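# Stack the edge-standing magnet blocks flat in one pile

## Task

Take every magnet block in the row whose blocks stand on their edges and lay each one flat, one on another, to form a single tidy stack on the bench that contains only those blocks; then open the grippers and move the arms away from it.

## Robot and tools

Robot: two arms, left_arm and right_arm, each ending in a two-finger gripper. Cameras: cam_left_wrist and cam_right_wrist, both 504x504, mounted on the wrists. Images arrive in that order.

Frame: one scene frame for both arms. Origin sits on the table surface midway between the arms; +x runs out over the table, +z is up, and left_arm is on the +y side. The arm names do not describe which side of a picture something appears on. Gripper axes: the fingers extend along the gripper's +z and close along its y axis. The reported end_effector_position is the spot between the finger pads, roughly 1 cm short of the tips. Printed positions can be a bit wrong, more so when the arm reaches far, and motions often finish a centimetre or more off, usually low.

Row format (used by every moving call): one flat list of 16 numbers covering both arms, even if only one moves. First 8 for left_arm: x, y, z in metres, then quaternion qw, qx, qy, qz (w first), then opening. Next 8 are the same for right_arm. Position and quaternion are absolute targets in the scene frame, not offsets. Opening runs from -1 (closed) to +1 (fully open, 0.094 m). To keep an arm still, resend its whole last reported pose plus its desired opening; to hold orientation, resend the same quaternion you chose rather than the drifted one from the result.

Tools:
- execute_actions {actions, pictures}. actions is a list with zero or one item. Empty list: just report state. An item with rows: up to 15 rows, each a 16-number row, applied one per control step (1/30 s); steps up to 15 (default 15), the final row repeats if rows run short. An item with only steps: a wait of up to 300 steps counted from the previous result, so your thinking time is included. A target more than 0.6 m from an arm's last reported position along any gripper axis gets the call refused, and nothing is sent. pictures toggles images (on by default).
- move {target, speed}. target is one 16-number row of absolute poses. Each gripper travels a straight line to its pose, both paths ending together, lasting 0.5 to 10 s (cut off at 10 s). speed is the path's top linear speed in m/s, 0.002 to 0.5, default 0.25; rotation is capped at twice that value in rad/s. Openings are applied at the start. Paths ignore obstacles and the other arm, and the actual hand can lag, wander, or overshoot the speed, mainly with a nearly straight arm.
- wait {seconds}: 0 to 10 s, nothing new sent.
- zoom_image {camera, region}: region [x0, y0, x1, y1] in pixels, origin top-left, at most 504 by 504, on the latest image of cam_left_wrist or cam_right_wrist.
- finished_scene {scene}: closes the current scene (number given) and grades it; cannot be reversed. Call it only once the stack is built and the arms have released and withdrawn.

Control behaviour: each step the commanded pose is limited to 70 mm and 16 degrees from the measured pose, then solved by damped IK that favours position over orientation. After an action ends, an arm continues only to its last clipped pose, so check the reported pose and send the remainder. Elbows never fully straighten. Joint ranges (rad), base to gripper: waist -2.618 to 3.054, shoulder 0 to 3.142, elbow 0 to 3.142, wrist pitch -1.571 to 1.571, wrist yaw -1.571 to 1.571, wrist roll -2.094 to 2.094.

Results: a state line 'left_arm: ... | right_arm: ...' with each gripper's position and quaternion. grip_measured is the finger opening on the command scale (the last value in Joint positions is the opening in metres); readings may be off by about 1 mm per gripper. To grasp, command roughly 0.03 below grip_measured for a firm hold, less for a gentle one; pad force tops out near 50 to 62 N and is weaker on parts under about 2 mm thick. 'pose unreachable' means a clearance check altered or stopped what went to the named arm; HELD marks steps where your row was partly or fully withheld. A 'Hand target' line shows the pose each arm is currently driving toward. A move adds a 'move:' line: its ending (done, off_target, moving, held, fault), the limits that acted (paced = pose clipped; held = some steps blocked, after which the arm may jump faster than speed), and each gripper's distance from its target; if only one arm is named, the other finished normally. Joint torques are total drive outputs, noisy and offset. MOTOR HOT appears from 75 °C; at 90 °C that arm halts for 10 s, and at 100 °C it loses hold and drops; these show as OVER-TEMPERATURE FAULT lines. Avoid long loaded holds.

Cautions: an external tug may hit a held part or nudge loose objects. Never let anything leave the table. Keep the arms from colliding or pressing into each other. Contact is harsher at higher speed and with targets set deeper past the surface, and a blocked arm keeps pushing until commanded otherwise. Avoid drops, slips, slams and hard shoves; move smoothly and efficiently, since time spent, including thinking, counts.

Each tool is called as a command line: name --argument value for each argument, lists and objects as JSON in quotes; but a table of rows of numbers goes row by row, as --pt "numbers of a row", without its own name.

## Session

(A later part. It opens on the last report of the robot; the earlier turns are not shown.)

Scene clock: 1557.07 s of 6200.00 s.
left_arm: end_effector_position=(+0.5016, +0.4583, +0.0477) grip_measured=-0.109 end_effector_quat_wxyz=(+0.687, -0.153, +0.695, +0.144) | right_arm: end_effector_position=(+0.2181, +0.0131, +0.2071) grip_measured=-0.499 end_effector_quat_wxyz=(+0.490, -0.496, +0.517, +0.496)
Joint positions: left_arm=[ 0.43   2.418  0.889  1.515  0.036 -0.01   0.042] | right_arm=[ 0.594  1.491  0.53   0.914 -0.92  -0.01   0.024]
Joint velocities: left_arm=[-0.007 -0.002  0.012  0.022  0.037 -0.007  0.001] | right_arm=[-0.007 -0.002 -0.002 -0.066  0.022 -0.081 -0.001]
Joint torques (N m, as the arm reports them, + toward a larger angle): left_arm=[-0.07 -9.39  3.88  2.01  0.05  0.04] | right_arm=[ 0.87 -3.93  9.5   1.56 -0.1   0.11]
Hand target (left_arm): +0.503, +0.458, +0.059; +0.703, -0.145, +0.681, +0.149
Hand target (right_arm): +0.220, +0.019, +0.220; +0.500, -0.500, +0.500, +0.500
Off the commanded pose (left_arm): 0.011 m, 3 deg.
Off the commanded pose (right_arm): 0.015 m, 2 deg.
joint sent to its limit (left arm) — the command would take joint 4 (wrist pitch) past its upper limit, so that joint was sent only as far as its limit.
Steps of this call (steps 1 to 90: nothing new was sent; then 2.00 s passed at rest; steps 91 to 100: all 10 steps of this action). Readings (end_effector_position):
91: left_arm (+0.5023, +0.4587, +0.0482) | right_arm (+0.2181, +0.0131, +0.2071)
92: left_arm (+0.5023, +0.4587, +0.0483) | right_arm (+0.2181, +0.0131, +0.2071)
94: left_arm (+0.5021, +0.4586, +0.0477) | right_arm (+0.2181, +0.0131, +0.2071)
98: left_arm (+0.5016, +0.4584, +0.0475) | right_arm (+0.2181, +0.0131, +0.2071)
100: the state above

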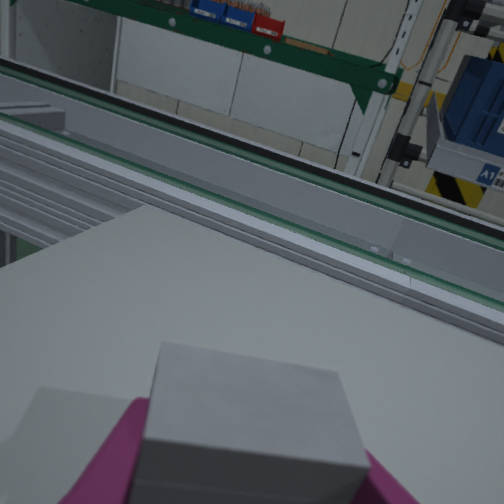

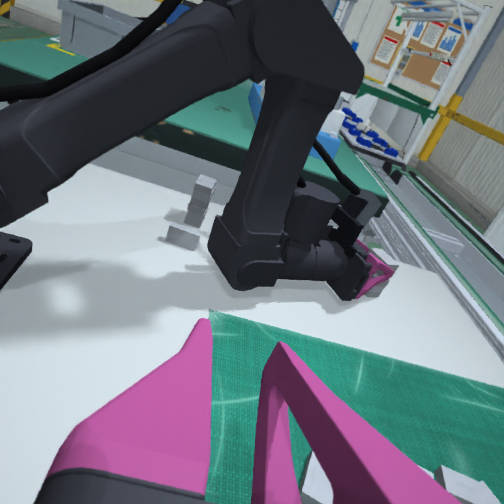

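execute_actions --actions '[{"rows": [[0.503,0.4583,0.059,0.7034,-0.1445,0.6796,0.1496,-0.11,0.22,0.02,0.22,0.5,-0.5,0.5,0.5,-0.5],[0.503,0.4583,0.059,0.7034,-0.1445,0.6796,0.1496,-0.09,0.22,0.02,0.22,0.5,-0.5,0.5,0.5,-0.5],[0.503,0.4583,0.059,0.7034,-0.1445,0.6796,0.1496,-0.06,0.22,0.02,0.22,0.5,-0.5,0.5,0.5,-0.5],[0.503,0.4583,0.059,0.7034,-0.1445,0.6796,0.1496,0.0,0.22,0.02,0.22,0.5,-0.5,0.5,0.5,-0.5],[0.503,0.4583,0.059,0.7034,-0.1445,0.6796,0.1496,0.1,0.22,0.02,0.22,0.5,-0.5,0.5,0.5,-0.5],[0.503,0.4583,0.059,0.7034,-0.1445,0.6796,0.1496,0.2,0.22,0.02,0.22,0.5,-0.5,0.5,0.5,-0.5],[0.503,0.4583,0.059,0.7034,-0.1445,0.6796,0.1496,0.3,0.22,0.02,0.22,0.5,-0.5,0.5,0.5,-0.5]], "steps": 12}]'

Scene clock: 1564.43 s of 6200.00 s.
left_arm: end_effector_position=(+0.5016, +0.4583, +0.0493) grip_measured=+0.297 end_effector_quat_wxyz=(+0.690, -0.153, +0.693, +0.145) | right_arm: end_effector_position=(+0.2181, +0.0131, +0.2071) grip_measured=-0.499 end_effector_quat_wxyz=(+0.490, -0.496, +0.517, +0.496)
Joint positions: left_arm=[ 0.43   2.419  0.889  1.523  0.036 -0.009  0.061] | right_arm=[ 0.594  1.491  0.53   0.914 -0.92  -0.01   0.024]
Joint velocities: left_arm=[-0.007  0.017 -0.002 -0.022  0.081 -0.081 -0.   ] | right_arm=[ 0.017 -0.007 -0.012 -0.037 -0.007 -0.051 -0.001]
Joint torques (N m, as the arm reports them, + toward a larger angle): left_arm=[ 0.01 -9.41  3.96  1.92  0.05  0.04] | right_arm=[ 0.82 -3.97  9.6   1.57 -0.07  0.1 ]
Hand target (left_arm): +0.503, +0.458, +0.059; +0.702, -0.145, +0.681, +0.149
Hand target (right_arm): +0.220, +0.019, +0.220; +0.500, -0.500, +0.500, +0.500
Off the commanded pose (left_arm): 0.010 m, 2 deg.
Off the commanded pose (right_arm): 0.015 m, 2 deg.
joint sent to its limit (left arm) — the command would take joint 4 (wrist pitch) past its upper limit, so that joint was sent only as far as its limit.
Steps of this call (steps 1 to 90: nothing new was sent; then 3.97 s passed at rest; steps 91 to 102: all 12 steps of this action). Readings (end_effector_position):
91: left_arm (+0.5016, +0.4583, +0.0476) | right_arm (+0.2181, +0.0131, +0.2071)
92: left_arm (+0.5016, +0.4583, +0.0476) | right_arm (+0.2181, +0.0131, +0.2071)
94: left_arm (+0.5016, +0.4583, +0.0485) | right_arm (+0.2181, +0.0131, +0.2071)
98: left_arm (+0.5016, +0.4583, +0.0492) | right_arm (+0.2181, +0.0131, +0.2071)
102: the state above

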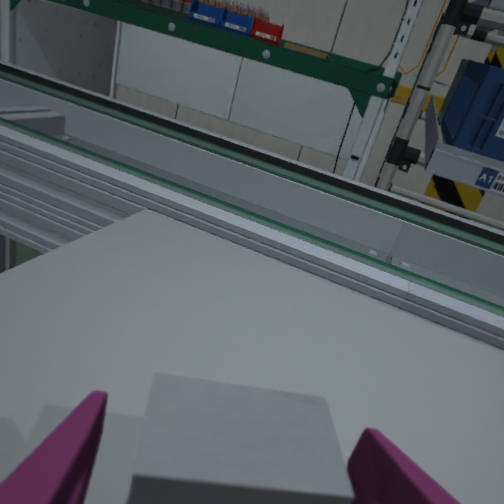

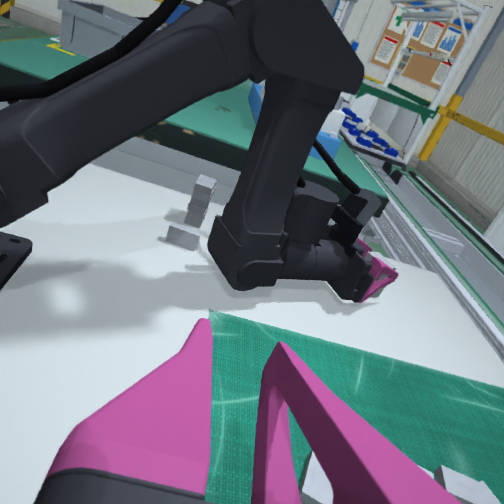

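move --target '[0.42,0.42,0.12,0.6,-0.17,0.77,0.128,0.3,0.22,0.02,0.22,0.5,-0.5,0.5,0.5,-0.5]' --speed 0.1

Scene clock: 1576.47 s of 6200.00 s.
left_arm: end_effector_position=(+0.4210, +0.4184, +0.1117) grip_measured=+0.298 end_effector_quat_wxyz=(+0.592, -0.173, +0.778, +0.122) | right_arm: end_effector_position=(+0.2181, +0.0131, +0.2071) grip_measured=-0.499 end_effector_quat_wxyz=(+0.490, -0.496, +0.517, +0.496)
Joint positions: left_arm=[ 0.43   1.706  0.541  0.892  0.036 -0.005  0.061] | right_arm=[ 0.594  1.491  0.53   0.914 -0.92  -0.01   0.024]
Joint velocities: left_arm=[-0.022  0.002 -0.017 -0.037 -0.037 -0.022  0.001] | right_arm=[-0.007 -0.007 -0.002  0.022  0.007 -0.051 -0.   ]
Joint torques (N m, as the arm reports them, + toward a larger angle): left_arm=[ 0.1  -7.71  5.26  1.67 -0.06  0.04] | right_arm=[ 0.73 -3.93  9.55  1.57 -0.08  0.11]
Hand target (left_arm): +0.420, +0.420, +0.122; +0.600, -0.170, +0.771, +0.130
Hand target (right_arm): +0.220, +0.019, +0.220; +0.500, -0.500, +0.500, +0.500
Off the commanded pose (left_arm): 0.008 m, 1 deg.
Off the commanded pose (right_arm): 0.015 m, 2 deg.
After step 90, 7.13 s passed at rest.
move: off_target (right_arm)

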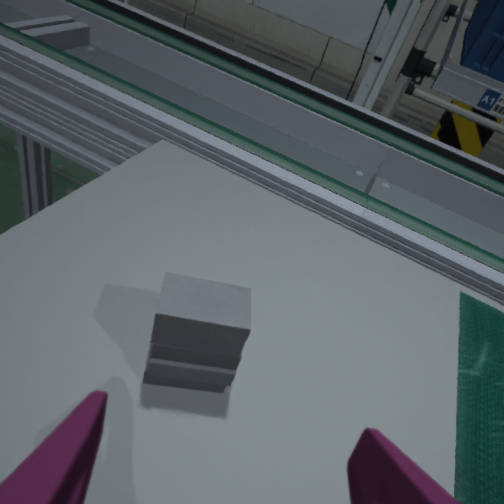

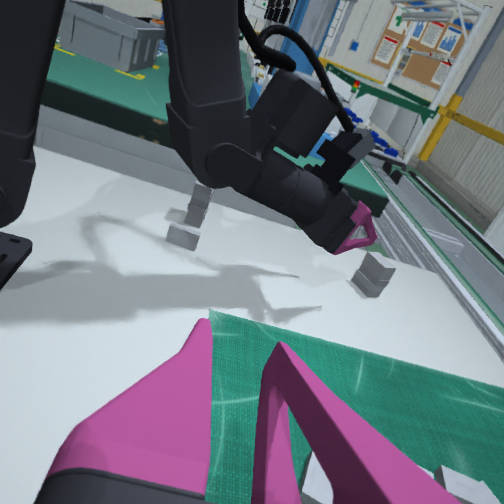

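zoom_image --camera "cam_left_wrist" --region '[110, 250, 290, 430]'

zoom_image --camera "cam_right_wrist" --region '[330, 230, 430, 330]'

Region (110, 250, 290, 430) of cam_left_wrist's 504x504 image, scaled by 2.800, with more detail than that image has.

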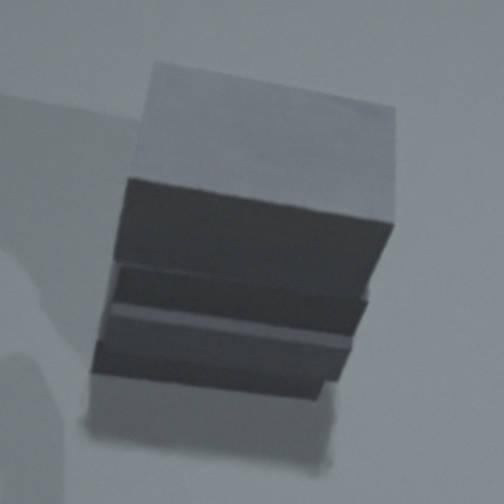

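Region (330, 230, 430, 330) of cam_right_wrist's 504x504 image, scaled by 5.040, with more detail than that image has.

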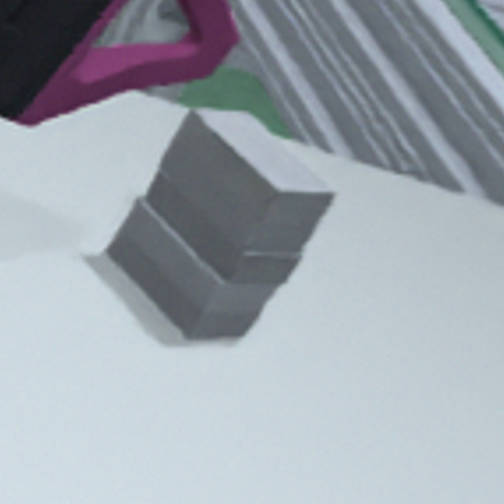

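move --target '[0.208,0.418,0.11,0,-0.669,0.743,0,0.3,0.22,0.02,0.22,0.5,-0.5,0.5,0.5,-0.5]' --speed 0.18

Scene clock: 1612.67 s of 6200.00 s.
left_arm: end_effector_position=(+0.2035, +0.4114, +0.1075) grip_measured=+0.298 end_effector_quat_wxyz=(-0.004, -0.662, +0.750, +0.009) | right_arm: end_effector_position=(+0.2181, +0.0131, +0.2071) grip_measured=-0.499 end_effector_quat_wxyz=(+0.490, -0.496, +0.517, +0.496)
Joint positions: left_arm=[ 0.744  1.548  1.202 -1.232 -0.018 -0.674  0.061] | right_arm=[ 0.594  1.491  0.53   0.914 -0.92  -0.01   0.024]
Joint velocities: left_arm=[-0.012 -0.007 -0.002 -0.066 -0.007  0.022  0.001] | right_arm=[-0.007 -0.007  0.007 -0.022 -0.051  0.007  0.001]
Joint torques (N m, as the arm reports them, + toward a larger angle): left_arm=[ 0.85 -4.51  8.46  0.11  0.01 -0.09] | right_arm=[ 0.81 -4.01  9.6   1.56 -0.08  0.1 ]
Hand target (left_arm): +0.205, +0.416, +0.114; +0.001, -0.668, +0.744, +0.007
Hand target (right_arm): +0.220, +0.019, +0.220; +0.500, -0.500, +0.500, +0.500
Off the commanded pose (left_arm): 0.008 m, 2 deg.
Off the commanded pose (right_arm): 0.015 m, 2 deg.
After step 90, 28.20 s passed at rest.
move: off_target (right_arm)

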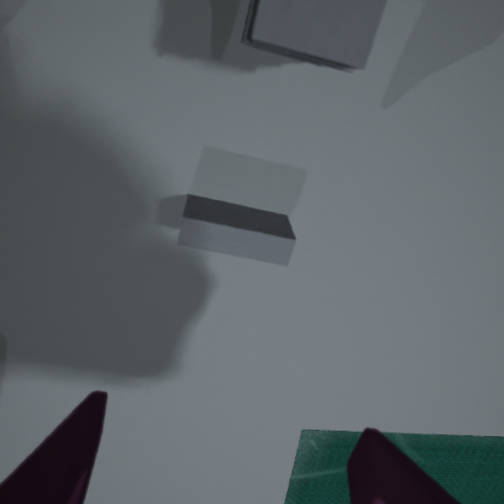

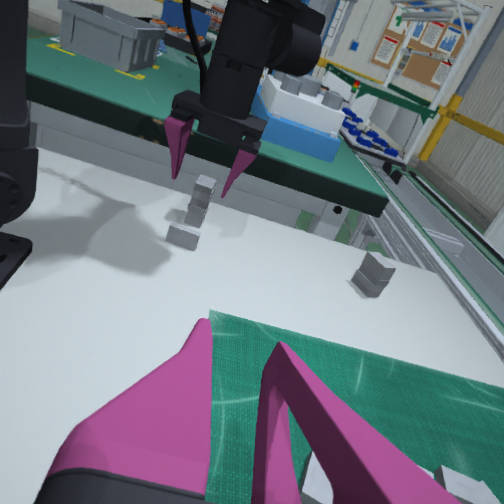

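zoom_image --camera "cam_left_wrist" --region '[150, 150, 330, 330]'

Region (150, 150, 330, 330) of cam_left_wrist's 504x504 image, scaled by 2.800, with more detail than that image has.

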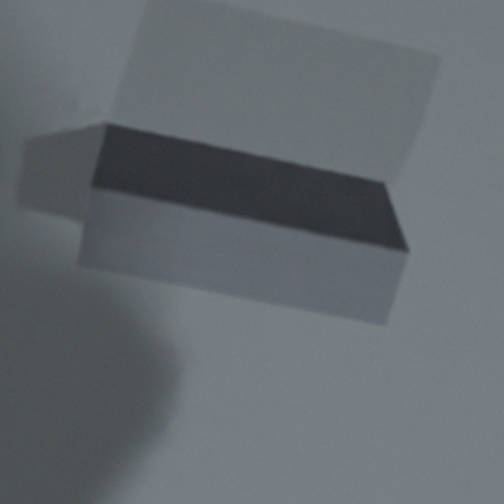

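execute_actions --actions '[{"rows": [[0.206,0.422,0.107,0,-0.669,0.743,0,0.3,0.22,0.02,0.22,0.5,-0.5,0.5,0.5,-0.5],[0.205,0.426,0.104,0,-0.669,0.743,0,0.3,0.22,0.02,0.22,0.5,-0.5,0.5,0.5,-0.5],[0.205,0.428,0.101,0,-0.669,0.743,0,0.3,0.22,0.02,0.22,0.5,-0.5,0.5,0.5,-0.5],[0.207,0.426,0.098,0,-0.669,0.743,0,0.3,0.22,0.02,0.22,0.5,-0.5,0.5,0.5,-0.5],[0.208,0.425,0.095,0,-0.669,0.743,0,0.3,0.22,0.02,0.22,0.5,-0.5,0.5,0.5,-0.5],[0.208,0.425,0.092,0,-0.669,0.743,0,0.3,0.22,0.02,0.22,0.5,-0.5,0.5,0.5,-0.5],[0.208,0.425,0.089,0,-0.669,0.743,0,0.3,0.22,0.02,0.22,0.5,-0.5,0.5,0.5,-0.5],[0.208,0.425,0.086,0,-0.669,0.743,0,0.3,0.22,0.02,0.22,0.5,-0.5,0.5,0.5,-0.5],[0.208,0.425,0.083,0,-0.669,0.743,0,0.3,0.22,0.02,0.22,0.5,-0.5,0.5,0.5,-0.5],[0.208,0.425,0.080,0,-0.669,0.743,0,0.3,0.22,0.02,0.22,0.5,-0.5,0.5,0.5,-0.5],[0.208,0.425,0.077,0,-0.669,0.743,0,0.3,0.22,0.02,0.22,0.5,-0.5,0.5,0.5,-0.5],[0.208,0.425,0.074,0,-0.669,0.743,0,0.3,0.22,0.02,0.22,0.5,-0.5,0.5,0.5,-0.5],[0.208,0.425,0.071,0,-0.669,0.743,0,0.3,0.22,0.02,0.22,0.5,-0.5,0.5,0.5,-0.5],[0.208,0.425,0.068,0,-0.669,0.743,0,0.3,0.22,0.02,0.22,0.5,-0.5,0.5,0.5,-0.5],[0.208,0.425,0.065,0,-0.669,0.743,0,0.3,0.22,0.02,0.22,0.5,-0.5,0.5,0.5,-0.5]], "steps": 15}]' --pictures false

Scene clock: 1632.27 s of 6200.00 s.
left_arm: end_effector_position=(+0.2009, +0.4176, +0.0729) grip_measured=+0.298 end_effector_quat_wxyz=(-0.018, -0.670, +0.742, +0.000) | right_arm: end_effector_position=(+0.2181, +0.0131, +0.2071) grip_measured=-0.499 end_effector_quat_wxyz=(+0.490, -0.496, +0.517, +0.496)
Joint positions: left_arm=[ 0.777  1.609  1.123 -1.122 -0.003 -0.663  0.061] | right_arm=[ 0.594  1.491  0.53   0.914 -0.92  -0.01   0.024]
Joint velocities: left_arm=[-0.002  0.076 -0.276  0.271 -0.007 -0.007 -0.   ] | right_arm=[ 0.007 -0.007  0.002 -0.139 -0.095  0.022  0.   ]
Joint torques (N m, as the arm reports them, + toward a larger angle): left_arm=[ 0.15 -4.92  5.71  0.31  0.03  0.02] | right_arm=[ 0.78 -3.95  9.53  1.58 -0.1   0.09]
Hand target (left_arm): +0.208, +0.425, +0.066; -0.001, -0.669, +0.743, -0.000
Hand target (right_arm): +0.220, +0.019, +0.220; +0.500, -0.500, +0.500, +0.500
Off the commanded pose (left_arm): 0.013 m, 2 deg.
Off the commanded pose (right_arm): 0.015 m, 2 deg.
Steps of this call (steps 1 to 90: nothing new was sent; then 16.10 s passed at rest; steps 91 to 105: all 15 steps of this action). Readings (end_effector_position):
91: left_arm (+0.2032, +0.4112, +0.1069) | right_arm (+0.2181, +0.0131, +0.2071)
92: left_arm (+0.2023, +0.4122, +0.1057) | right_arm (+0.2181, +0.0131, +0.2071)
94: left_arm (+0.1998, +0.4161, +0.1015) | right_arm (+0.2181, +0.0131, +0.2071)
98: left_arm (+0.2024, +0.4197, +0.0924) | right_arm (+0.2181, +0.0131, +0.2071)
105: the state above

execute_actions --actions '[{"rows": [[0.210,0.427,0.063,0,-0.669,0.743,0,0.3,0.22,0.02,0.22,0.5,-0.5,0.5,0.5,-0.5],[0.210,0.427,0.061,0,-0.669,0.743,0,0.3,0.22,0.02,0.22,0.5,-0.5,0.5,0.5,-0.5],[0.210,0.427,0.059,0,-0.669,0.743,0,0.3,0.22,0.02,0.22,0.5,-0.5,0.5,0.5,-0.5],[0.210,0.427,0.057,0,-0.669,0.743,0,0.3,0.22,0.02,0.22,0.5,-0.5,0.5,0.5,-0.5],[0.209,0.426,0.055,0,-0.669,0.743,0,0.3,0.22,0.02,0.22,0.5,-0.5,0.5,0.5,-0.5],[0.209,0.426,0.053,0,-0.669,0.743,0,0.3,0.22,0.02,0.22,0.5,-0.5,0.5,0.5,-0.5],[0.209,0.426,0.051,0,-0.669,0.743,0,0.3,0.22,0.02,0.22,0.5,-0.5,0.5,0.5,-0.5],[0.209,0.426,0.049,0,-0.669,0.743,0,0.3,0.22,0.02,0.22,0.5,-0.5,0.5,0.5,-0.5],[0.209,0.426,0.047,0,-0.669,0.743,0,0.3,0.22,0.02,0.22,0.5,-0.5,0.5,0.5,-0.5],[0.209,0.426,0.045,0,-0.669,0.743,0,0.3,0.22,0.02,0.22,0.5,-0.5,0.5,0.5,-0.5]], "steps": 14}]'

Scene clock: 1639.23 s of 6200.00 s.
left_arm: end_effector_position=(+0.2036, +0.4202, +0.0456) grip_measured=+0.298 end_effector_quat_wxyz=(-0.016, -0.670, +0.742, +0.000) | right_arm: end_effector_position=(+0.2181, +0.0131, +0.2071) grip_measured=-0.499 end_effector_quat_wxyz=(+0.490, -0.496, +0.517, +0.496)
Joint positions: left_arm=[ 0.777  1.649  1.053 -1.006 -0.002 -0.663  0.061] | right_arm=[ 0.594  1.491  0.53   0.914 -0.92  -0.01   0.024]
Joint velocities: left_arm=[ 0.012  0.012 -0.012  0.022  0.051 -0.007 -0.001] | right_arm=[ 0.002 -0.012  0.007  0.007 -0.007 -0.037  0.   ]
Joint torques (N m, as the arm reports them, + toward a larger angle): left_arm=[ 0.07 -5.55  5.58  0.4   0.01  0.02] | right_arm=[ 0.87 -4.04  9.52  1.56 -0.1   0.13]
Hand target (left_arm): +0.209, +0.426, +0.045; -0.000, -0.669, +0.743, -0.000
Hand target (right_arm): +0.220, +0.019, +0.220; +0.500, -0.500, +0.500, +0.500
Off the commanded pose (left_arm): 0.008 m, 2 deg.
Off the commanded pose (right_arm): 0.015 m, 2 deg.
Steps of this call (steps 1 to 90: nothing new was sent; then 3.50 s passed at rest; steps 91 to 104: all 14 steps of this action). Readings (end_effector_position):
91: left_arm (+0.2048, +0.4214, +0.0654) | right_arm (+0.2181, +0.0131, +0.2071)
92: left_arm (+0.2051, +0.4218, +0.0651) | right_arm (+0.2181, +0.0131, +0.2071)
94: left_arm (+0.2064, +0.4231, +0.0635) | right_arm (+0.2181, +0.0131, +0.2071)
98: left_arm (+0.2053, +0.4219, +0.0554) | right_arm (+0.2181, +0.0131, +0.2071)
104: the state above

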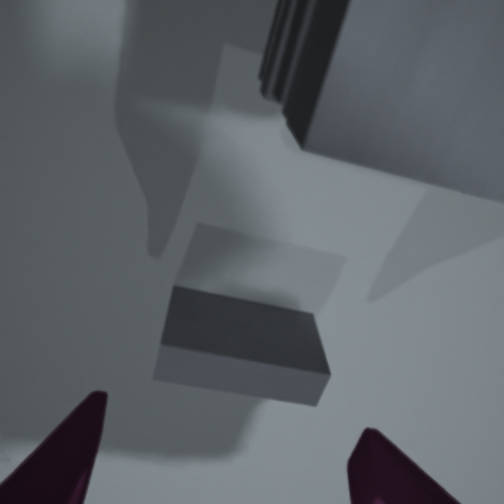

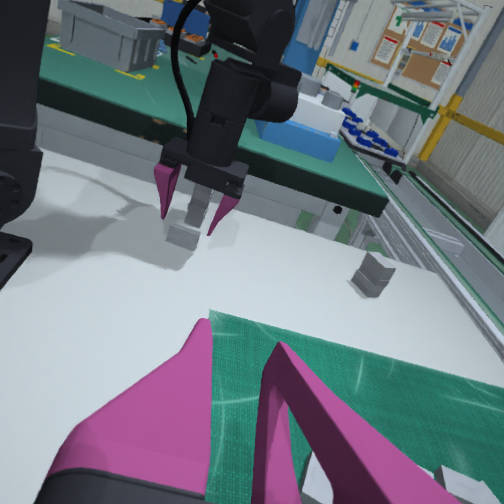

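execute_actions --actions '[{"rows": [[0.2105,0.428,0.043,0,-0.669,0.743,0,0.3,0.22,0.02,0.22,0.5,-0.5,0.5,0.5,-0.5],[0.2105,0.429,0.0415,0,-0.669,0.743,0,0.3,0.22,0.02,0.22,0.5,-0.5,0.5,0.5,-0.5],[0.2105,0.429,0.040,0,-0.669,0.743,0,0.3,0.22,0.02,0.22,0.5,-0.5,0.5,0.5,-0.5],[0.210,0.429,0.0385,0,-0.669,0.743,0,0.3,0.22,0.02,0.22,0.5,-0.5,0.5,0.5,-0.5],[0.210,0.429,0.037,0,-0.669,0.743,0,0.3,0.22,0.02,0.22,0.5,-0.5,0.5,0.5,-0.5],[0.210,0.429,0.0355,0,-0.669,0.743,0,0.3,0.22,0.02,0.22,0.5,-0.5,0.5,0.5,-0.5],[0.210,0.429,0.034,0,-0.669,0.743,0,0.3,0.22,0.02,0.22,0.5,-0.5,0.5,0.5,-0.5],[0.210,0.429,0.0325,0,-0.669,0.743,0,0.3,0.22,0.02,0.22,0.5,-0.5,0.5,0.5,-0.5],[0.210,0.429,0.031,0,-0.669,0.743,0,0.3,0.22,0.02,0.22,0.5,-0.5,0.5,0.5,-0.5],[0.210,0.429,0.0295,0,-0.669,0.743,0,0.3,0.22,0.02,0.22,0.5,-0.5,0.5,0.5,-0.5],[0.210,0.429,0.028,0,-0.669,0.743,0,0.3,0.22,0.02,0.22,0.5,-0.5,0.5,0.5,-0.5]], "steps": 14}]'

Scene clock: 1652.37 s of 6200.00 s.
left_arm: end_effector_position=(+0.2066, +0.4233, +0.0296) grip_measured=+0.298 end_effector_quat_wxyz=(-0.013, -0.669, +0.743, +0.000) | right_arm: end_effector_position=(+0.2181, +0.0131, +0.2071) grip_measured=-0.499 end_effector_quat_wxyz=(+0.490, -0.496, +0.517, +0.496)
Joint positions: left_arm=[ 0.777  1.683  1.023 -0.935 -0.002 -0.659  0.061] | right_arm=[ 0.594  1.491  0.53   0.914 -0.92  -0.01   0.024]
Joint velocities: left_arm=[-0.017  0.037 -0.017  0.081 -0.022 -0.095 -0.001] | right_arm=[-0.002 -0.007 -0.002  0.007  0.022 -0.007 -0.   ]
Joint torques (N m, as the arm reports them, + toward a larger angle): left_arm=[ 0.52 -5.69  5.35  0.41  0.02  0.02] | right_arm=[ 0.74 -3.91  9.48  1.56 -0.07  0.1 ]
Hand target (left_arm): +0.210, +0.429, +0.028; -0.000, -0.669, +0.743, -0.000
Hand target (right_arm): +0.220, +0.019, +0.220; +0.500, -0.500, +0.500, +0.500
Off the commanded pose (left_arm): 0.007 m, 1 deg.
Off the commanded pose (right_arm): 0.015 m, 2 deg.
Steps of this call (steps 1 to 90: nothing new was sent; then 9.67 s passed at rest; steps 91 to 104: all 14 steps of this action). Readings (end_effector_position):
91: left_arm (+0.2063, +0.4230, +0.0455) | right_arm (+0.2181, +0.0131, +0.2071)
92: left_arm (+0.2065, +0.4232, +0.0451) | right_arm (+0.2181, +0.0131, +0.2071)
94: left_arm (+0.2074, +0.4241, +0.0436) | right_arm (+0.2181, +0.0131, +0.2071)
98: left_arm (+0.2083, +0.4251, +0.0383) | right_arm (+0.2181, +0.0131, +0.2071)
104: the state above

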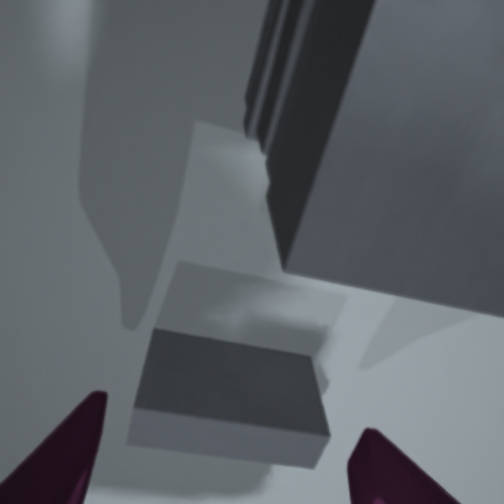

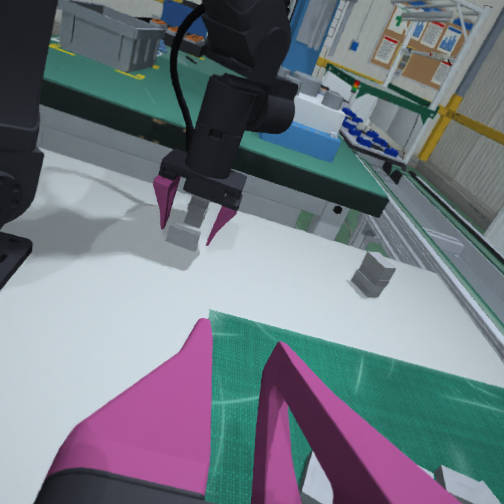

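execute_actions --actions '[{"rows": [[0.208,0.430,0.027,0,-0.669,0.743,0,0.3,0.22,0.02,0.22,0.5,-0.5,0.5,0.5,-0.5],[0.206,0.431,0.026,0,-0.669,0.743,0,0.3,0.22,0.02,0.22,0.5,-0.5,0.5,0.5,-0.5],[0.205,0.431,0.025,0,-0.669,0.743,0,0.3,0.22,0.02,0.22,0.5,-0.5,0.5,0.5,-0.5],[0.206,0.430,0.024,0,-0.669,0.743,0,0.3,0.22,0.02,0.22,0.5,-0.5,0.5,0.5,-0.5],[0.206,0.429,0.023,0,-0.669,0.743,0,0.3,0.22,0.02,0.22,0.5,-0.5,0.5,0.5,-0.5],[0.206,0.429,0.022,0,-0.669,0.743,0,0.3,0.22,0.02,0.22,0.5,-0.5,0.5,0.5,-0.5]], "steps": 11}]'

Scene clock: 1659.10 s of 6200.00 s.
left_arm: end_effector_position=(+0.2040, +0.4240, +0.0233) grip_measured=+0.298 end_effector_quat_wxyz=(-0.010, -0.669, +0.744, -0.000) | right_arm: end_effector_position=(+0.2181, +0.0131, +0.2071) grip_measured=-0.499 end_effector_quat_wxyz=(+0.490, -0.496, +0.517, +0.496)
Joint positions: left_arm=[ 0.786  1.685  0.996 -0.903 -0.002 -0.649  0.061] | right_arm=[ 0.594  1.491  0.53   0.914 -0.92  -0.01   0.024]
Joint velocities: left_arm=[ 0.002 -0.012 -0.012  0.007 -0.022  0.007 -0.001] | right_arm=[-0.007 -0.007 -0.007  0.081  0.022 -0.051 -0.   ]
Joint torques (N m, as the arm reports them, + toward a larger angle): left_arm=[ 0.82 -5.43  5.27  0.38  0.02  0.03] | right_arm=[ 0.79 -3.96  9.5   1.57 -0.09  0.09]
Hand target (left_arm): +0.206, +0.429, +0.022; -0.000, -0.669, +0.743, -0.000
Hand target (right_arm): +0.220, +0.019, +0.220; +0.500, -0.500, +0.500, +0.500
Off the commanded pose (left_arm): 0.006 m, 1 deg.
Off the commanded pose (right_arm): 0.015 m, 2 deg.
Steps of this call (steps 1 to 90: nothing new was sent; then 3.37 s passed at rest; steps 91 to 101: all 11 steps of this action). Readings (end_effector_position):
91: left_arm (+0.2086, +0.4254, +0.0290) | right_arm (+0.2181, +0.0131, +0.2071)
92: left_arm (+0.2085, +0.4258, +0.0288) | right_arm (+0.2181, +0.0131, +0.2071)
94: left_arm (+0.2071, +0.4265, +0.0274) | right_arm (+0.2181, +0.0131, +0.2071)
98: left_arm (+0.2042, +0.4242, +0.0238) | right_arm (+0.2181, +0.0131, +0.2071)
101: the state above

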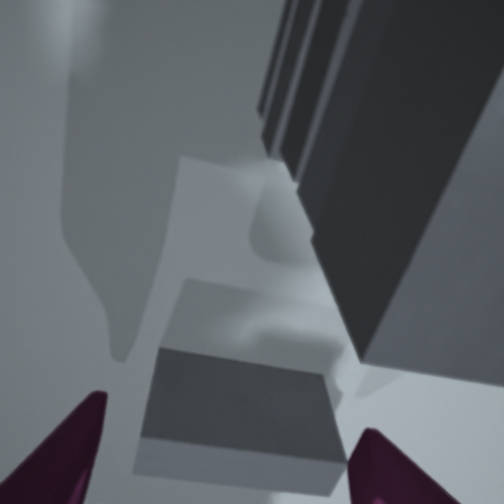

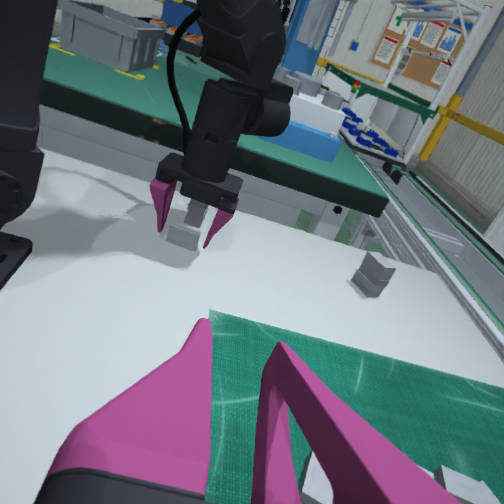

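execute_actions --actions '[{"rows": [[0.206,0.429,0.021,0,-0.669,0.743,0,0.2,0.22,0.02,0.22,0.5,-0.5,0.5,0.5,-0.5],[0.206,0.429,0.020,0,-0.669,0.743,0,0.1,0.22,0.02,0.22,0.5,-0.5,0.5,0.5,-0.5],[0.206,0.429,0.020,0,-0.669,0.743,0,0.03,0.22,0.02,0.22,0.5,-0.5,0.5,0.5,-0.5],[0.206,0.429,0.020,0,-0.669,0.743,0,-0.02,0.22,0.02,0.22,0.5,-0.5,0.5,0.5,-0.5],[0.206,0.429,0.020,0,-0.669,0.743,0,-0.05,0.22,0.02,0.22,0.5,-0.5,0.5,0.5,-0.5],[0.206,0.429,0.020,0,-0.669,0.743,0,-0.07,0.22,0.02,0.22,0.5,-0.5,0.5,0.5,-0.5],[0.206,0.429,0.020,0,-0.669,0.743,0,-0.085,0.22,0.02,0.22,0.5,-0.5,0.5,0.5,-0.5],[0.206,0.429,0.020,0,-0.669,0.743,0,-0.10,0.22,0.02,0.22,0.5,-0.5,0.5,0.5,-0.5],[0.206,0.429,0.020,0,-0.669,0.743,0,-0.11,0.22,0.02,0.22,0.5,-0.5,0.5,0.5,-0.5],[0.206,0.429,0.020,0,-0.669,0.743,0,-0.12,0.22,0.02,0.22,0.5,-0.5,0.5,0.5,-0.5],[0.206,0.429,0.020,0,-0.669,0.743,0,-0.13,0.22,0.02,0.22,0.5,-0.5,0.5,0.5,-0.5],[0.206,0.429,0.020,0,-0.669,0.743,0,-0.14,0.22,0.02,0.22,0.5,-0.5,0.5,0.5,-0.5]], "steps": 15}]'

Scene clock: 1668.37 s of 6200.00 s.
left_arm: end_effector_position=(+0.2063, +0.4265, +0.0232) grip_measured=-0.115 end_effector_quat_wxyz=(-0.003, -0.668, +0.744, +0.001) | right_arm: end_effector_position=(+0.2181, +0.0131, +0.2071) grip_measured=-0.499 end_effector_quat_wxyz=(+0.490, -0.496, +0.517, +0.496)
Joint positions: left_arm=[ 0.786  1.685  0.996 -0.889 -0.002 -0.648  0.042] | right_arm=[ 0.594  1.491  0.53   0.914 -0.92  -0.01   0.024]
Joint velocities: left_arm=[ 0.007 -0.012  0.012  0.007  0.022 -0.022 -0.   ] | right_arm=[-0.012  0.002 -0.007  0.037 -0.037  0.037 -0.001]
Joint torques (N m, as the arm reports them, + toward a larger angle): left_arm=[ 0.75 -5.22  4.83  0.4   0.01  0.01] | right_arm=[ 0.77 -3.86  9.52  1.59 -0.11  0.1 ]
Hand target (left_arm): +0.206, +0.429, +0.020; -0.000, -0.669, +0.743, -0.000
Hand target (right_arm): +0.220, +0.019, +0.220; +0.500, -0.500, +0.500, +0.500
Off the commanded pose (left_arm): 0.004 m, 0 deg.
Off the commanded pose (right_arm): 0.015 m, 2 deg.
Steps of this call (steps 1 to 90: nothing new was sent; then 5.77 s passed at rest; steps 91 to 105: all 15 steps of this action). Readings (end_effector_position):
91: left_arm (+0.2051, +0.4252, +0.0232) | right_arm (+0.2181, +0.0131, +0.2071)
92: left_arm (+0.2053, +0.4254, +0.0232) | right_arm (+0.2181, +0.0131, +0.2071)
94: left_arm (+0.2058, +0.4259, +0.0232) | right_arm (+0.2181, +0.0131, +0.2071)
98: left_arm (+0.2058, +0.4260, +0.0232) | right_arm (+0.2181, +0.0131, +0.2071)
105: the state above

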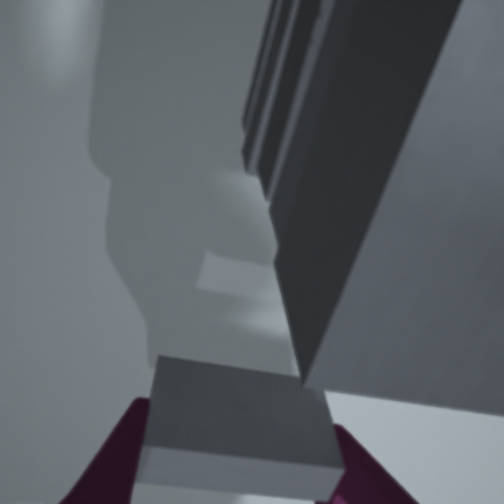

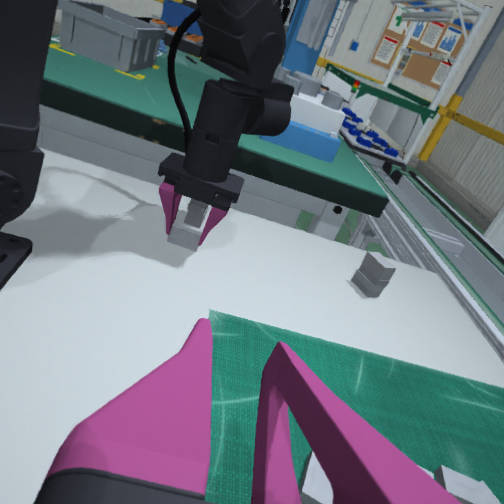

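execute_actions --actions '[{"rows": [[0.206,0.427,0.025,0,-0.669,0.743,0,-0.145,0.22,0.02,0.22,0.5,-0.5,0.5,0.5,-0.5],[0.206,0.427,0.029,0,-0.669,0.743,0,-0.145,0.22,0.02,0.22,0.5,-0.5,0.5,0.5,-0.5],[0.206,0.427,0.033,0,-0.669,0.743,0,-0.145,0.22,0.02,0.22,0.5,-0.5,0.5,0.5,-0.5],[0.206,0.427,0.037,0,-0.669,0.743,0,-0.145,0.22,0.02,0.22,0.5,-0.5,0.5,0.5,-0.5],[0.206,0.426,0.041,0,-0.669,0.743,0,-0.145,0.22,0.02,0.22,0.5,-0.5,0.5,0.5,-0.5],[0.206,0.426,0.045,0,-0.669,0.743,0,-0.145,0.22,0.02,0.22,0.5,-0.5,0.5,0.5,-0.5],[0.206,0.425,0.049,0,-0.669,0.743,0,-0.145,0.22,0.02,0.22,0.5,-0.5,0.5,0.5,-0.5],[0.206,0.425,0.053,0,-0.669,0.743,0,-0.145,0.22,0.02,0.22,0.5,-0.5,0.5,0.5,-0.5],[0.206,0.424,0.057,0,-0.669,0.743,0,-0.145,0.22,0.02,0.22,0.5,-0.5,0.5,0.5,-0.5],[0.206,0.424,0.061,0,-0.669,0.743,0,-0.145,0.22,0.02,0.22,0.5,-0.5,0.5,0.5,-0.5],[0.206,0.423,0.065,0,-0.669,0.743,0,-0.145,0.22,0.02,0.22,0.5,-0.5,0.5,0.5,-0.5],[0.206,0.423,0.069,0,-0.669,0.743,0,-0.145,0.22,0.02,0.22,0.5,-0.5,0.5,0.5,-0.5],[0.206,0.422,0.073,0,-0.669,0.743,0,-0.145,0.22,0.02,0.22,0.5,-0.5,0.5,0.5,-0.5],[0.206,0.422,0.077,0,-0.669,0.743,0,-0.145,0.22,0.02,0.22,0.5,-0.5,0.5,0.5,-0.5],[0.206,0.421,0.081,0,-0.669,0.743,0,-0.145,0.22,0.02,0.22,0.5,-0.5,0.5,0.5,-0.5]], "steps": 15}]' --pictures false

move --target '[0.30,0.37,0.14,0,-0.2164,0.9763,0,-0.145,0.22,0.02,0.22,0.5,-0.5,0.5,0.5,-0.5]' --speed 0.15

Scene clock: 1679.10 s of 6200.00 s.
left_arm: end_effector_position=(+0.2044, +0.4244, +0.0572) grip_measured=-0.115 end_effector_quat_wxyz=(-0.006, -0.670, +0.743, +0.000) | right_arm: end_effector_position=(+0.2181, +0.0131, +0.2071) grip_measured=-0.499 end_effector_quat_wxyz=(+0.490, -0.496, +0.517, +0.496)
Joint positions: left_arm=[ 0.786  1.629  1.081 -1.033 -0.001 -0.652  0.042] | right_arm=[ 0.594  1.491  0.53   0.914 -0.92  -0.01   0.024]
Joint velocities: left_arm=[-0.007 -0.188  0.339 -0.418 -0.095  0.007  0.001] | right_arm=[ 0.017  0.002  0.002 -0.066  0.022  0.095 -0.001]
Joint torques (N m, as the arm reports them, + toward a larger angle): left_arm=[-1.04 -7.93  7.98  0.11  0.   -0.07] | right_arm=[ 0.81 -3.92  9.54  1.59 -0.11  0.09]
Hand target (left_arm): +0.206, +0.421, +0.079; +0.001, -0.669, +0.743, -0.000
Hand target (right_arm): +0.220, +0.019, +0.220; +0.500, -0.500, +0.500, +0.500
Off the commanded pose (left_arm): 0.024 m, 1 deg.
Off the commanded pose (right_arm): 0.015 m, 2 deg.
Steps of this call (steps 1 to 90: nothing new was sent; then 7.23 s passed at rest; steps 91 to 105: all 15 steps of this action). Readings (end_effector_position):
91: left_arm (+0.2064, +0.4265, +0.0232) | right_arm (+0.2181, +0.0131, +0.2071)
92: left_arm (+0.2063, +0.4265, +0.0232) | right_arm (+0.2181, +0.0131, +0.2071)
94: left_arm (+0.2052, +0.4253, +0.0232) | right_arm (+0.2181, +0.0131, +0.2071)
98: left_arm (+0.2014, +0.4212, +0.0276) | right_arm (+0.2181, +0.0131, +0.2071)
105: the state above

Scene clock: 1683.53 s of 6200.00 s.
left_arm: end_effector_position=(+0.2947, +0.3703, +0.1314) grip_measured=-0.115 end_effector_quat_wxyz=(-0.009, -0.225, +0.974, -0.002) | right_arm: end_effector_position=(+0.2181, +0.0131, +0.2071) grip_measured=-0.499 end_effector_quat_wxyz=(+0.490, -0.496, +0.517, +0.496)
Joint positions: left_arm=[ 0.451  1.74   1.504 -1.352 -0.001  0.026  0.042] | right_arm=[ 0.594  1.491  0.53   0.914 -0.92  -0.01   0.024]
Joint velocities: left_arm=[ 0.017 -0.007 -0.007 -0.095  0.081  0.007  0.   ] | right_arm=[-0.012  0.002 -0.027 -0.022  0.037  0.007 -0.   ]
Joint torques (N m, as the arm reports them, + toward a larger angle): left_arm=[-0.98 -6.66  8.69  0.11 -0.03  0.02] | right_arm=[ 0.78 -4.02  9.57  1.59 -0.08  0.09]
Hand target (left_arm): +0.300, +0.370, +0.140; +0.001, -0.216, +0.976, +0.003
Hand target (right_arm): +0.220, +0.019, +0.220; +0.500, -0.500, +0.500, +0.500
Off the commanded pose (left_arm): 0.010 m, 1 deg.
Off the commanded pose (right_arm): 0.015 m, 2 deg.
move: off_target (right_arm)

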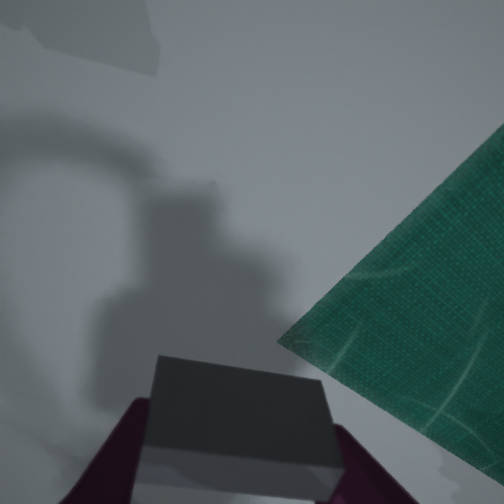

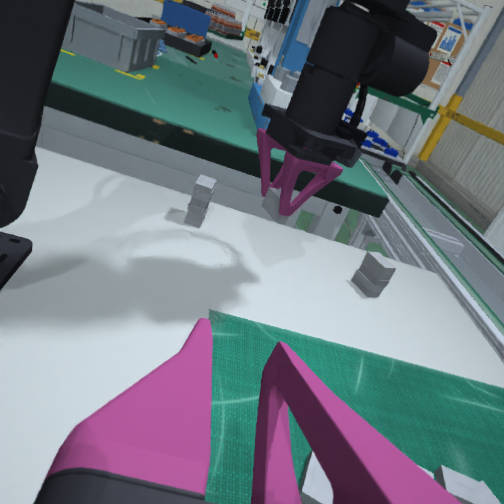

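move --target '[0.490,0.452,0.14,0.6917,-0.147,0.6917,0.147,-0.145,0.22,0.02,0.22,0.5,-0.5,0.5,0.5,-0.5]' --speed 0.12

Scene clock: 1695.03 s of 6200.00 s.
left_arm: end_effector_position=(+0.4819, +0.4564, +0.1098) grip_measured=-0.115 end_effector_quat_wxyz=(+0.661, -0.168, +0.718, +0.139) | right_arm: end_effector_position=(+0.2181, +0.0131, +0.2071) grip_measured=-0.499 end_effector_quat_wxyz=(+0.490, -0.496, +0.517, +0.496)
Joint positions: left_arm=[ 0.444  2.068  0.774  1.207  0.036 -0.019  0.042] | right_arm=[ 0.594  1.491  0.53   0.914 -0.92  -0.01   0.024]
Joint velocities: left_arm=[-0.007 -0.012 -0.002  0.007 -0.066  0.037 -0.001] | right_arm=[-0.012  0.007 -0.007  0.007 -0.037 -0.081  0.001]
Joint torques (N m, as the arm reports them, + toward a larger angle): left_arm=[-1.11 -8.34  7.22  2.16  0.07 -0.06] | right_arm=[ 0.69 -4.01  9.45  1.54 -0.09  0.11]
Hand target (left_arm): +0.492, +0.453, +0.135; +0.693, -0.155, +0.690, +0.139
Hand target (right_arm): +0.220, +0.019, +0.220; +0.500, -0.500, +0.500, +0.500
Off the commanded pose (left_arm): 0.032 m, 5 deg.
Off the commanded pose (right_arm): 0.015 m, 2 deg.
After step 90, 1.23 s passed at rest.
move: off_target (left_arm, right_arm)

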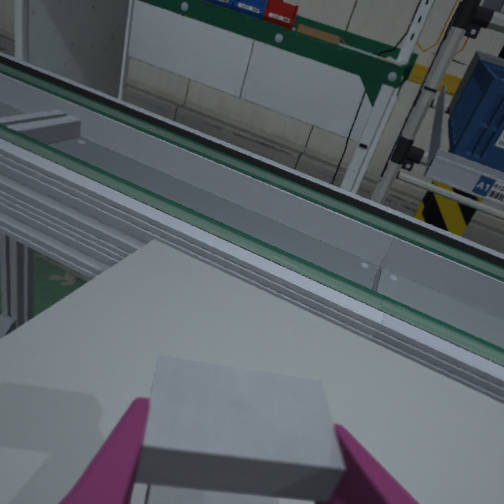

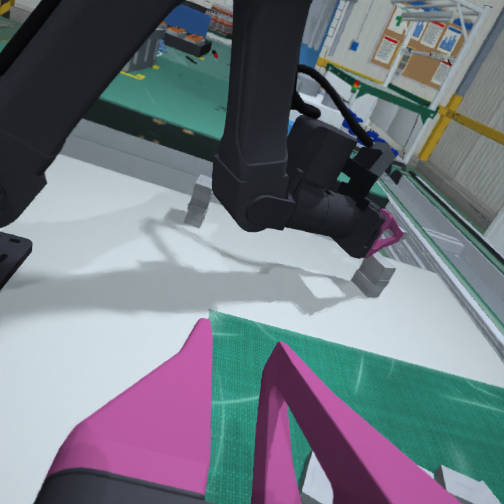

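execute_actions --actions '[{"rows": [[0.494,0.448,0.138,0.7034,-0.1445,0.6796,0.1496,-0.145,0.22,0.02,0.22,0.5,-0.5,0.5,0.5,-0.5],[0.496,0.446,0.138,0.7034,-0.1445,0.6796,0.1496,-0.145,0.22,0.02,0.22,0.5,-0.5,0.5,0.5,-0.5],[0.498,0.448,0.138,0.7034,-0.1445,0.6796,0.1496,-0.145,0.22,0.02,0.22,0.5,-0.5,0.5,0.5,-0.5],[0.500,0.455,0.138,0.7034,-0.1445,0.6796,0.1496,-0.145,0.22,0.02,0.22,0.5,-0.5,0.5,0.5,-0.5],[0.502,0.456,0.136,0.7034,-0.1445,0.6796,0.1496,-0.145,0.22,0.02,0.22,0.5,-0.5,0.5,0.5,-0.5],[0.504,0.457,0.134,0.7034,-0.1445,0.6796,0.1496,-0.145,0.22,0.02,0.22,0.5,-0.5,0.5,0.5,-0.5]], "steps": 14}]' --pictures false

Scene clock: 1702.40 s of 6200.00 s.
left_arm: end_effector_position=(+0.4958, +0.4546, +0.1044) grip_measured=-0.115 end_effector_quat_wxyz=(+0.670, -0.158, +0.712, +0.140) | right_arm: end_effector_position=(+0.2181, +0.0131, +0.2071) grip_measured=-0.499 end_effector_quat_wxyz=(+0.490, -0.496, +0.517, +0.496)
Joint positions: left_arm=[ 0.429  2.135  0.823  1.25   0.034 -0.011  0.042] | right_arm=[ 0.594  1.491  0.53   0.914 -0.92  -0.01   0.024]
Joint velocities: left_arm=[-0.012  0.002  0.002  0.066 -0.022 -0.066  0.   ] | right_arm=[-0.012  0.017 -0.012 -0.066  0.081  0.007 -0.   ]
Joint torques (N m, as the arm reports them, + toward a larger angle): left_arm=[-0.2  -9.18  7.2   2.13  0.04  0.05] | right_arm=[ 0.73 -3.95  9.53  1.57 -0.09  0.11]
Hand target (left_arm): +0.503, +0.457, +0.134; +0.703, -0.145, +0.680, +0.149
Hand target (right_arm): +0.220, +0.019, +0.220; +0.500, -0.500, +0.500, +0.500
Off the commanded pose (left_arm): 0.031 m, 6 deg.
Off the commanded pose (right_arm): 0.015 m, 2 deg.
Steps of this call (steps 1 to 90: nothing new was sent; then 3.90 s passed at rest; steps 91 to 104: all 14 steps of this action). Readings (end_effector_position):
91: left_arm (+0.4823, +0.4560, +0.1106) | right_arm (+0.2181, +0.0131, +0.2071)
92: left_arm (+0.4832, +0.4547, +0.1111) | right_arm (+0.2181, +0.0131, +0.2071)
94: left_arm (+0.4862, +0.4511, +0.1100) | right_arm (+0.2181, +0.0131, +0.2071)
98: left_arm (+0.4946, +0.4540, +0.1066) | right_arm (+0.2181, +0.0131, +0.2071)
104: the state above

execute_actions --actions '[{"rows": [[0.505,0.458,0.132,0.7034,-0.1445,0.6796,0.1496,-0.145,0.22,0.02,0.22,0.5,-0.5,0.5,0.5,-0.5],[0.506,0.4585,0.130,0.7034,-0.1445,0.6796,0.1496,-0.145,0.22,0.02,0.22,0.5,-0.5,0.5,0.5,-0.5],[0.506,0.4585,0.128,0.7034,-0.1445,0.6796,0.1496,-0.145,0.22,0.02,0.22,0.5,-0.5,0.5,0.5,-0.5],[0.506,0.4585,0.126,0.7034,-0.1445,0.6796,0.1496,-0.145,0.22,0.02,0.22,0.5,-0.5,0.5,0.5,-0.5],[0.506,0.4585,0.124,0.7034,-0.1445,0.6796,0.1496,-0.145,0.22,0.02,0.22,0.5,-0.5,0.5,0.5,-0.5],[0.506,0.4585,0.122,0.7034,-0.1445,0.6796,0.1496,-0.145,0.22,0.02,0.22,0.5,-0.5,0.5,0.5,-0.5],[0.505,0.458,0.120,0.7034,-0.1445,0.6796,0.1496,-0.145,0.22,0.02,0.22,0.5,-0.5,0.5,0.5,-0.5],[0.505,0.458,0.118,0.7034,-0.1445,0.6796,0.1496,-0.145,0.22,0.02,0.22,0.5,-0.5,0.5,0.5,-0.5],[0.505,0.458,0.116,0.7034,-0.1445,0.6796,0.1496,-0.145,0.22,0.02,0.22,0.5,-0.5,0.5,0.5,-0.5],[0.505,0.458,0.114,0.7034,-0.1445,0.6796,0.1496,-0.145,0.22,0.02,0.22,0.5,-0.5,0.5,0.5,-0.5],[0.505,0.458,0.112,0.7034,-0.1445,0.6796,0.1496,-0.145,0.22,0.02,0.22,0.5,-0.5,0.5,0.5,-0.5]], "steps": 14}]' --pictures false

Scene clock: 1712.77 s of 6200.00 s.
left_arm: end_effector_position=(+0.4981, +0.4558, +0.0811) grip_measured=-0.115 end_effector_quat_wxyz=(+0.667, -0.158, +0.715, +0.139) | right_arm: end_effector_position=(+0.2181, +0.0131, +0.2071) grip_measured=-0.499 end_effector_quat_wxyz=(+0.490, -0.496, +0.517, +0.496)
Joint positions: left_arm=[ 0.429  2.222  0.838  1.312  0.034 -0.01   0.042] | right_arm=[ 0.594  1.491  0.53   0.914 -0.92  -0.01   0.024]
Joint velocities: left_arm=[-0.007  0.095 -0.007  0.066  0.007 -0.051  0.001] | right_arm=[ 0.002 -0.007  0.002 -0.022 -0.037 -0.022  0.   ]
Joint torques (N m, as the arm reports them, + toward a larger angle): left_arm=[-0.07 -9.92  6.24  2.3   0.04  0.02] | right_arm=[ 0.8  -3.99  9.56  1.57 -0.1   0.1 ]
Hand target (left_arm): +0.504, +0.458, +0.112; +0.703, -0.145, +0.680, +0.149
Hand target (right_arm): +0.220, +0.019, +0.220; +0.500, -0.500, +0.500, +0.500
Off the commanded pose (left_arm): 0.032 m, 6 deg.
Off the commanded pose (right_arm): 0.015 m, 2 deg.
Steps of this call (steps 1 to 90: nothing new was sent; then 6.90 s passed at rest; steps 91 to 104: all 14 steps of this action). Readings (end_effector_position):
91: left_arm (+0.4959, +0.4547, +0.1057) | right_arm (+0.2181, +0.0131, +0.2071)
92: left_arm (+0.4963, +0.4549, +0.1059) | right_arm (+0.2181, +0.0131, +0.2071)
94: left_arm (+0.4980, +0.4557, +0.1053) | right_arm (+0.2181, +0.0131, +0.2071)
98: left_arm (+0.4989, +0.4562, +0.0965) | right_arm (+0.2181, +0.0131, +0.2071)
104: the state above

execute_actions --actions '[{"rows": [[0.504,0.458,0.112,0.7153,-0.1419,0.667,0.1521,-0.145,0.22,0.02,0.22,0.5,-0.5,0.5,0.5,-0.5],[0.504,0.458,0.111,0.7153,-0.1419,0.667,0.1521,-0.145,0.22,0.02,0.22,0.5,-0.5,0.5,0.5,-0.5],[0.504,0.458,0.110,0.7153,-0.1419,0.667,0.1521,-0.145,0.22,0.02,0.22,0.5,-0.5,0.5,0.5,-0.5],[0.504,0.458,0.109,0.7153,-0.1419,0.667,0.1521,-0.145,0.22,0.02,0.22,0.5,-0.5,0.5,0.5,-0.5],[0.504,0.458,0.108,0.7153,-0.1419,0.667,0.1521,-0.145,0.22,0.02,0.22,0.5,-0.5,0.5,0.5,-0.5],[0.504,0.458,0.107,0.7153,-0.1419,0.667,0.1521,-0.145,0.22,0.02,0.22,0.5,-0.5,0.5,0.5,-0.5],[0.504,0.458,0.106,0.7153,-0.1419,0.667,0.1521,-0.145,0.22,0.02,0.22,0.5,-0.5,0.5,0.5,-0.5],[0.504,0.458,0.105,0.7153,-0.1419,0.667,0.1521,-0.145,0.22,0.02,0.22,0.5,-0.5,0.5,0.5,-0.5],[0.504,0.458,0.104,0.7153,-0.1419,0.667,0.1521,-0.145,0.22,0.02,0.22,0.5,-0.5,0.5,0.5,-0.5],[0.504,0.458,0.103,0.7153,-0.1419,0.667,0.1521,-0.145,0.22,0.02,0.22,0.5,-0.5,0.5,0.5,-0.5]], "steps": 13}]' --pictures false

Scene clock: 1720.33 s of 6200.00 s.
left_arm: end_effector_position=(+0.4969, +0.4552, +0.0728) grip_measured=-0.115 end_effector_quat_wxyz=(+0.680, -0.155, +0.702, +0.142) | right_arm: end_effector_position=(+0.2181, +0.0131, +0.2071) grip_measured=-0.499 end_effector_quat_wxyz=(+0.490, -0.496, +0.517, +0.496)
Joint positions: left_arm=[ 0.429  2.288  0.838  1.415  0.034 -0.01   0.042] | right_arm=[ 0.594  1.491  0.53   0.914 -0.92  -0.01   0.024]
Joint velocities: left_arm=[-0.027  0.032 -0.002  0.081 -0.081 -0.007 -0.001] | right_arm=[-0.022  0.007  0.012  0.051  0.037  0.007  0.   ]
Joint torques (N m, as the arm reports them, + toward a larger angle): left_arm=[-0.04 -9.56  6.39  2.23  0.04  0.03] | right_arm=[ 0.76 -4.06  9.49  1.57 -0.1   0.08]
Hand target (left_arm): +0.503, +0.458, +0.103; +0.715, -0.142, +0.668, +0.151
Hand target (right_arm): +0.220, +0.019, +0.220; +0.500, -0.500, +0.500, +0.500
Off the commanded pose (left_arm): 0.031 m, 6 deg.
Off the commanded pose (right_arm): 0.015 m, 2 deg.
Steps of this call (steps 1 to 90: nothing new was sent; then 4.13 s passed at rest; steps 91 to 103: all 13 steps of this action). Readings (end_effector_position):
91: left_arm (+0.4983, +0.4559, +0.0852) | right_arm (+0.2181, +0.0131, +0.2071)
92: left_arm (+0.4983, +0.4559, +0.0858) | right_arm (+0.2181, +0.0131, +0.2071)
94: left_arm (+0.4981, +0.4558, +0.0839) | right_arm (+0.2181, +0.0131, +0.2071)
98: left_arm (+0.4974, +0.4554, +0.0770) | right_arm (+0.2181, +0.0131, +0.2071)
103: the state above

execute_actions --actions '[{"rows": [[0.504,0.458,0.102,0.7153,-0.1419,0.667,0.1521,-0.145,0.22,0.02,0.22,0.5,-0.5,0.5,0.5,-0.5],[0.504,0.458,0.101,0.7153,-0.1419,0.667,0.1521,-0.145,0.22,0.02,0.22,0.5,-0.5,0.5,0.5,-0.5],[0.504,0.458,0.100,0.7153,-0.1419,0.667,0.1521,-0.145,0.22,0.02,0.22,0.5,-0.5,0.5,0.5,-0.5],[0.504,0.458,0.099,0.7153,-0.1419,0.667,0.1521,-0.145,0.22,0.02,0.22,0.5,-0.5,0.5,0.5,-0.5],[0.504,0.458,0.098,0.7153,-0.1419,0.667,0.1521,-0.145,0.22,0.02,0.22,0.5,-0.5,0.5,0.5,-0.5],[0.504,0.458,0.097,0.7153,-0.1419,0.667,0.1521,-0.145,0.22,0.02,0.22,0.5,-0.5,0.5,0.5,-0.5]], "steps": 9}]'

Scene clock: 1726.23 s of 6200.00 s.
left_arm: end_effector_position=(+0.4977, +0.4556, +0.0723) grip_measured=-0.115 end_effector_quat_wxyz=(+0.686, -0.154, +0.697, +0.144) | right_arm: end_effector_position=(+0.2181, +0.0131, +0.2071) grip_measured=-0.499 end_effector_quat_wxyz=(+0.490, -0.496, +0.517, +0.496)
Joint positions: left_arm=[ 0.429  2.308  0.845  1.445  0.034 -0.01   0.042] | right_arm=[ 0.594  1.491  0.53   0.914 -0.92  -0.01   0.024]
Joint velocities: left_arm=[ 0.002  0.081 -0.007  0.022 -0.007  0.022  0.   ] | right_arm=[-0.007  0.002 -0.002 -0.066 -0.022  0.037 -0.001]
Joint torques (N m, as the arm reports them, + toward a larger angle): left_arm=[ 0.1  -9.74  6.16  2.19  0.04  0.03] | right_arm=[ 0.81 -3.98  9.5   1.57 -0.1   0.11]
Hand target (left_arm): +0.503, +0.458, +0.097; +0.715, -0.142, +0.668, +0.151
Hand target (right_arm): +0.220, +0.019, +0.220; +0.500, -0.500, +0.500, +0.500
Off the commanded pose (left_arm): 0.026 m, 5 deg.
Off the commanded pose (right_arm): 0.015 m, 2 deg.
Steps of this call (steps 1 to 90: nothing new was sent; then 2.60 s passed at rest; steps 91 to 99: all 9 steps of this action). Readings (end_effector_position):
91: left_arm (+0.4970, +0.4552, +0.0763) | right_arm (+0.2181, +0.0131, +0.2071)
92: left_arm (+0.4970, +0.4552, +0.0765) | right_arm (+0.2181, +0.0131, +0.2071)
94: left_arm (+0.4970, +0.4552, +0.0769) | right_arm (+0.2181, +0.0131, +0.2071)
98: left_arm (+0.4978, +0.4556, +0.0737) | right_arm (+0.2181, +0.0131, +0.2071)
99: the state above

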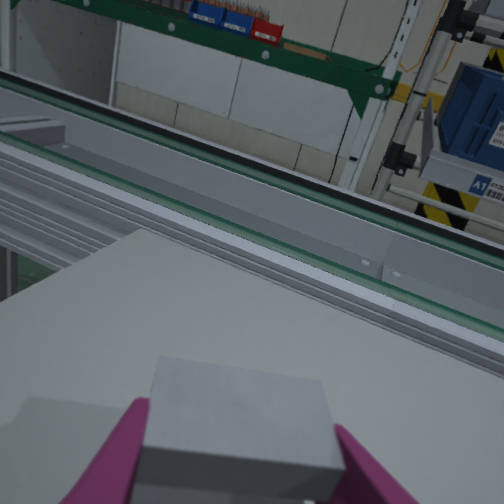

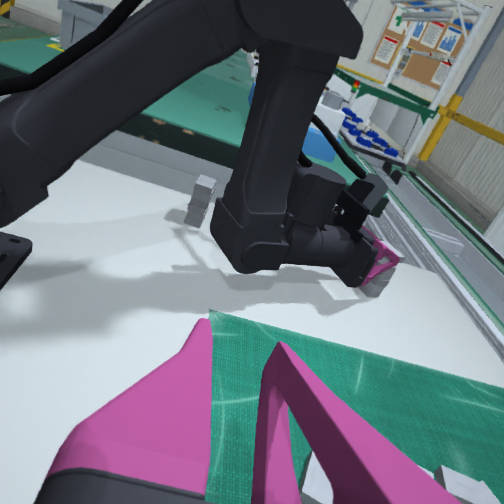

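execute_actions --actions '[{"rows": [[0.503,0.4575,0.096,0.7034,-0.1445,0.6796,0.1496,-0.145,0.22,0.02,0.22,0.5,-0.5,0.5,0.5,-0.5],[0.503,0.4575,0.095,0.7034,-0.1445,0.6796,0.1496,-0.145,0.22,0.02,0.22,0.5,-0.5,0.5,0.5,-0.5],[0.503,0.4575,0.094,0.7034,-0.1445,0.6796,0.1496,-0.145,0.22,0.02,0.22,0.5,-0.5,0.5,0.5,-0.5],[0.503,0.4575,0.093,0.7034,-0.1445,0.6796,0.1496,-0.145,0.22,0.02,0.22,0.5,-0.5,0.5,0.5,-0.5],[0.503,0.4575,0.092,0.7034,-0.1445,0.6796,0.1496,-0.145,0.22,0.02,0.22,0.5,-0.5,0.5,0.5,-0.5],[0.503,0.4575,0.091,0.7034,-0.1445,0.6796,0.1496,-0.145,0.22,0.02,0.22,0.5,-0.5,0.5,0.5,-0.5]], "steps": 9}]' --pictures false

Scene clock: 1731.23 s of 6200.00 s.
left_arm: end_effector_position=(+0.4975, +0.4555, +0.0690) grip_measured=-0.115 end_effector_quat_wxyz=(+0.683, -0.154, +0.700, +0.143) | right_arm: end_effector_position=(+0.2181, +0.0131, +0.2071) grip_measured=-0.499 end_effector_quat_wxyz=(+0.490, -0.496, +0.517, +0.496)
Joint positions: left_arm=[ 0.429  2.312  0.845  1.44   0.034 -0.009  0.042] | right_arm=[ 0.594  1.491  0.53   0.914 -0.92  -0.01   0.024]
Joint velocities: left_arm=[ 0.002  0.002  0.007  0.007 -0.051 -0.022  0.001] | right_arm=[-0.007 -0.012 -0.012 -0.037 -0.022 -0.037 -0.   ]
Joint torques (N m, as the arm reports them, + toward a larger angle): left_arm=[ -0.01 -10.58   5.48   1.83   0.06   0.04] | right_arm=[ 0.8  -4.02  9.51  1.56 -0.08  0.1 ]
Hand target (left_arm): +0.503, +0.457, +0.091; +0.703, -0.145, +0.680, +0.149
Hand target (right_arm): +0.220, +0.019, +0.220; +0.500, -0.500, +0.500, +0.500
Off the commanded pose (left_arm): 0.023 m, 4 deg.
Off the commanded pose (right_arm): 0.015 m, 2 deg.
Steps of this call (steps 1 to 90: nothing new was sent; then 1.70 s passed at rest; steps 91 to 99: all 9 steps of this action). Readings (end_effector_position):
91: left_arm (+0.4975, +0.4555, +0.0704) | right_arm (+0.2181, +0.0131, +0.2071)
92: left_arm (+0.4975, +0.4555, +0.0697) | right_arm (+0.2181, +0.0131, +0.2071)
94: left_arm (+0.4975, +0.4555, +0.0690) | right_arm (+0.2181, +0.0131, +0.2071)
98: left_arm (+0.4975, +0.4555, +0.0690) | right_arm (+0.2181, +0.0131, +0.2071)
99: the state above


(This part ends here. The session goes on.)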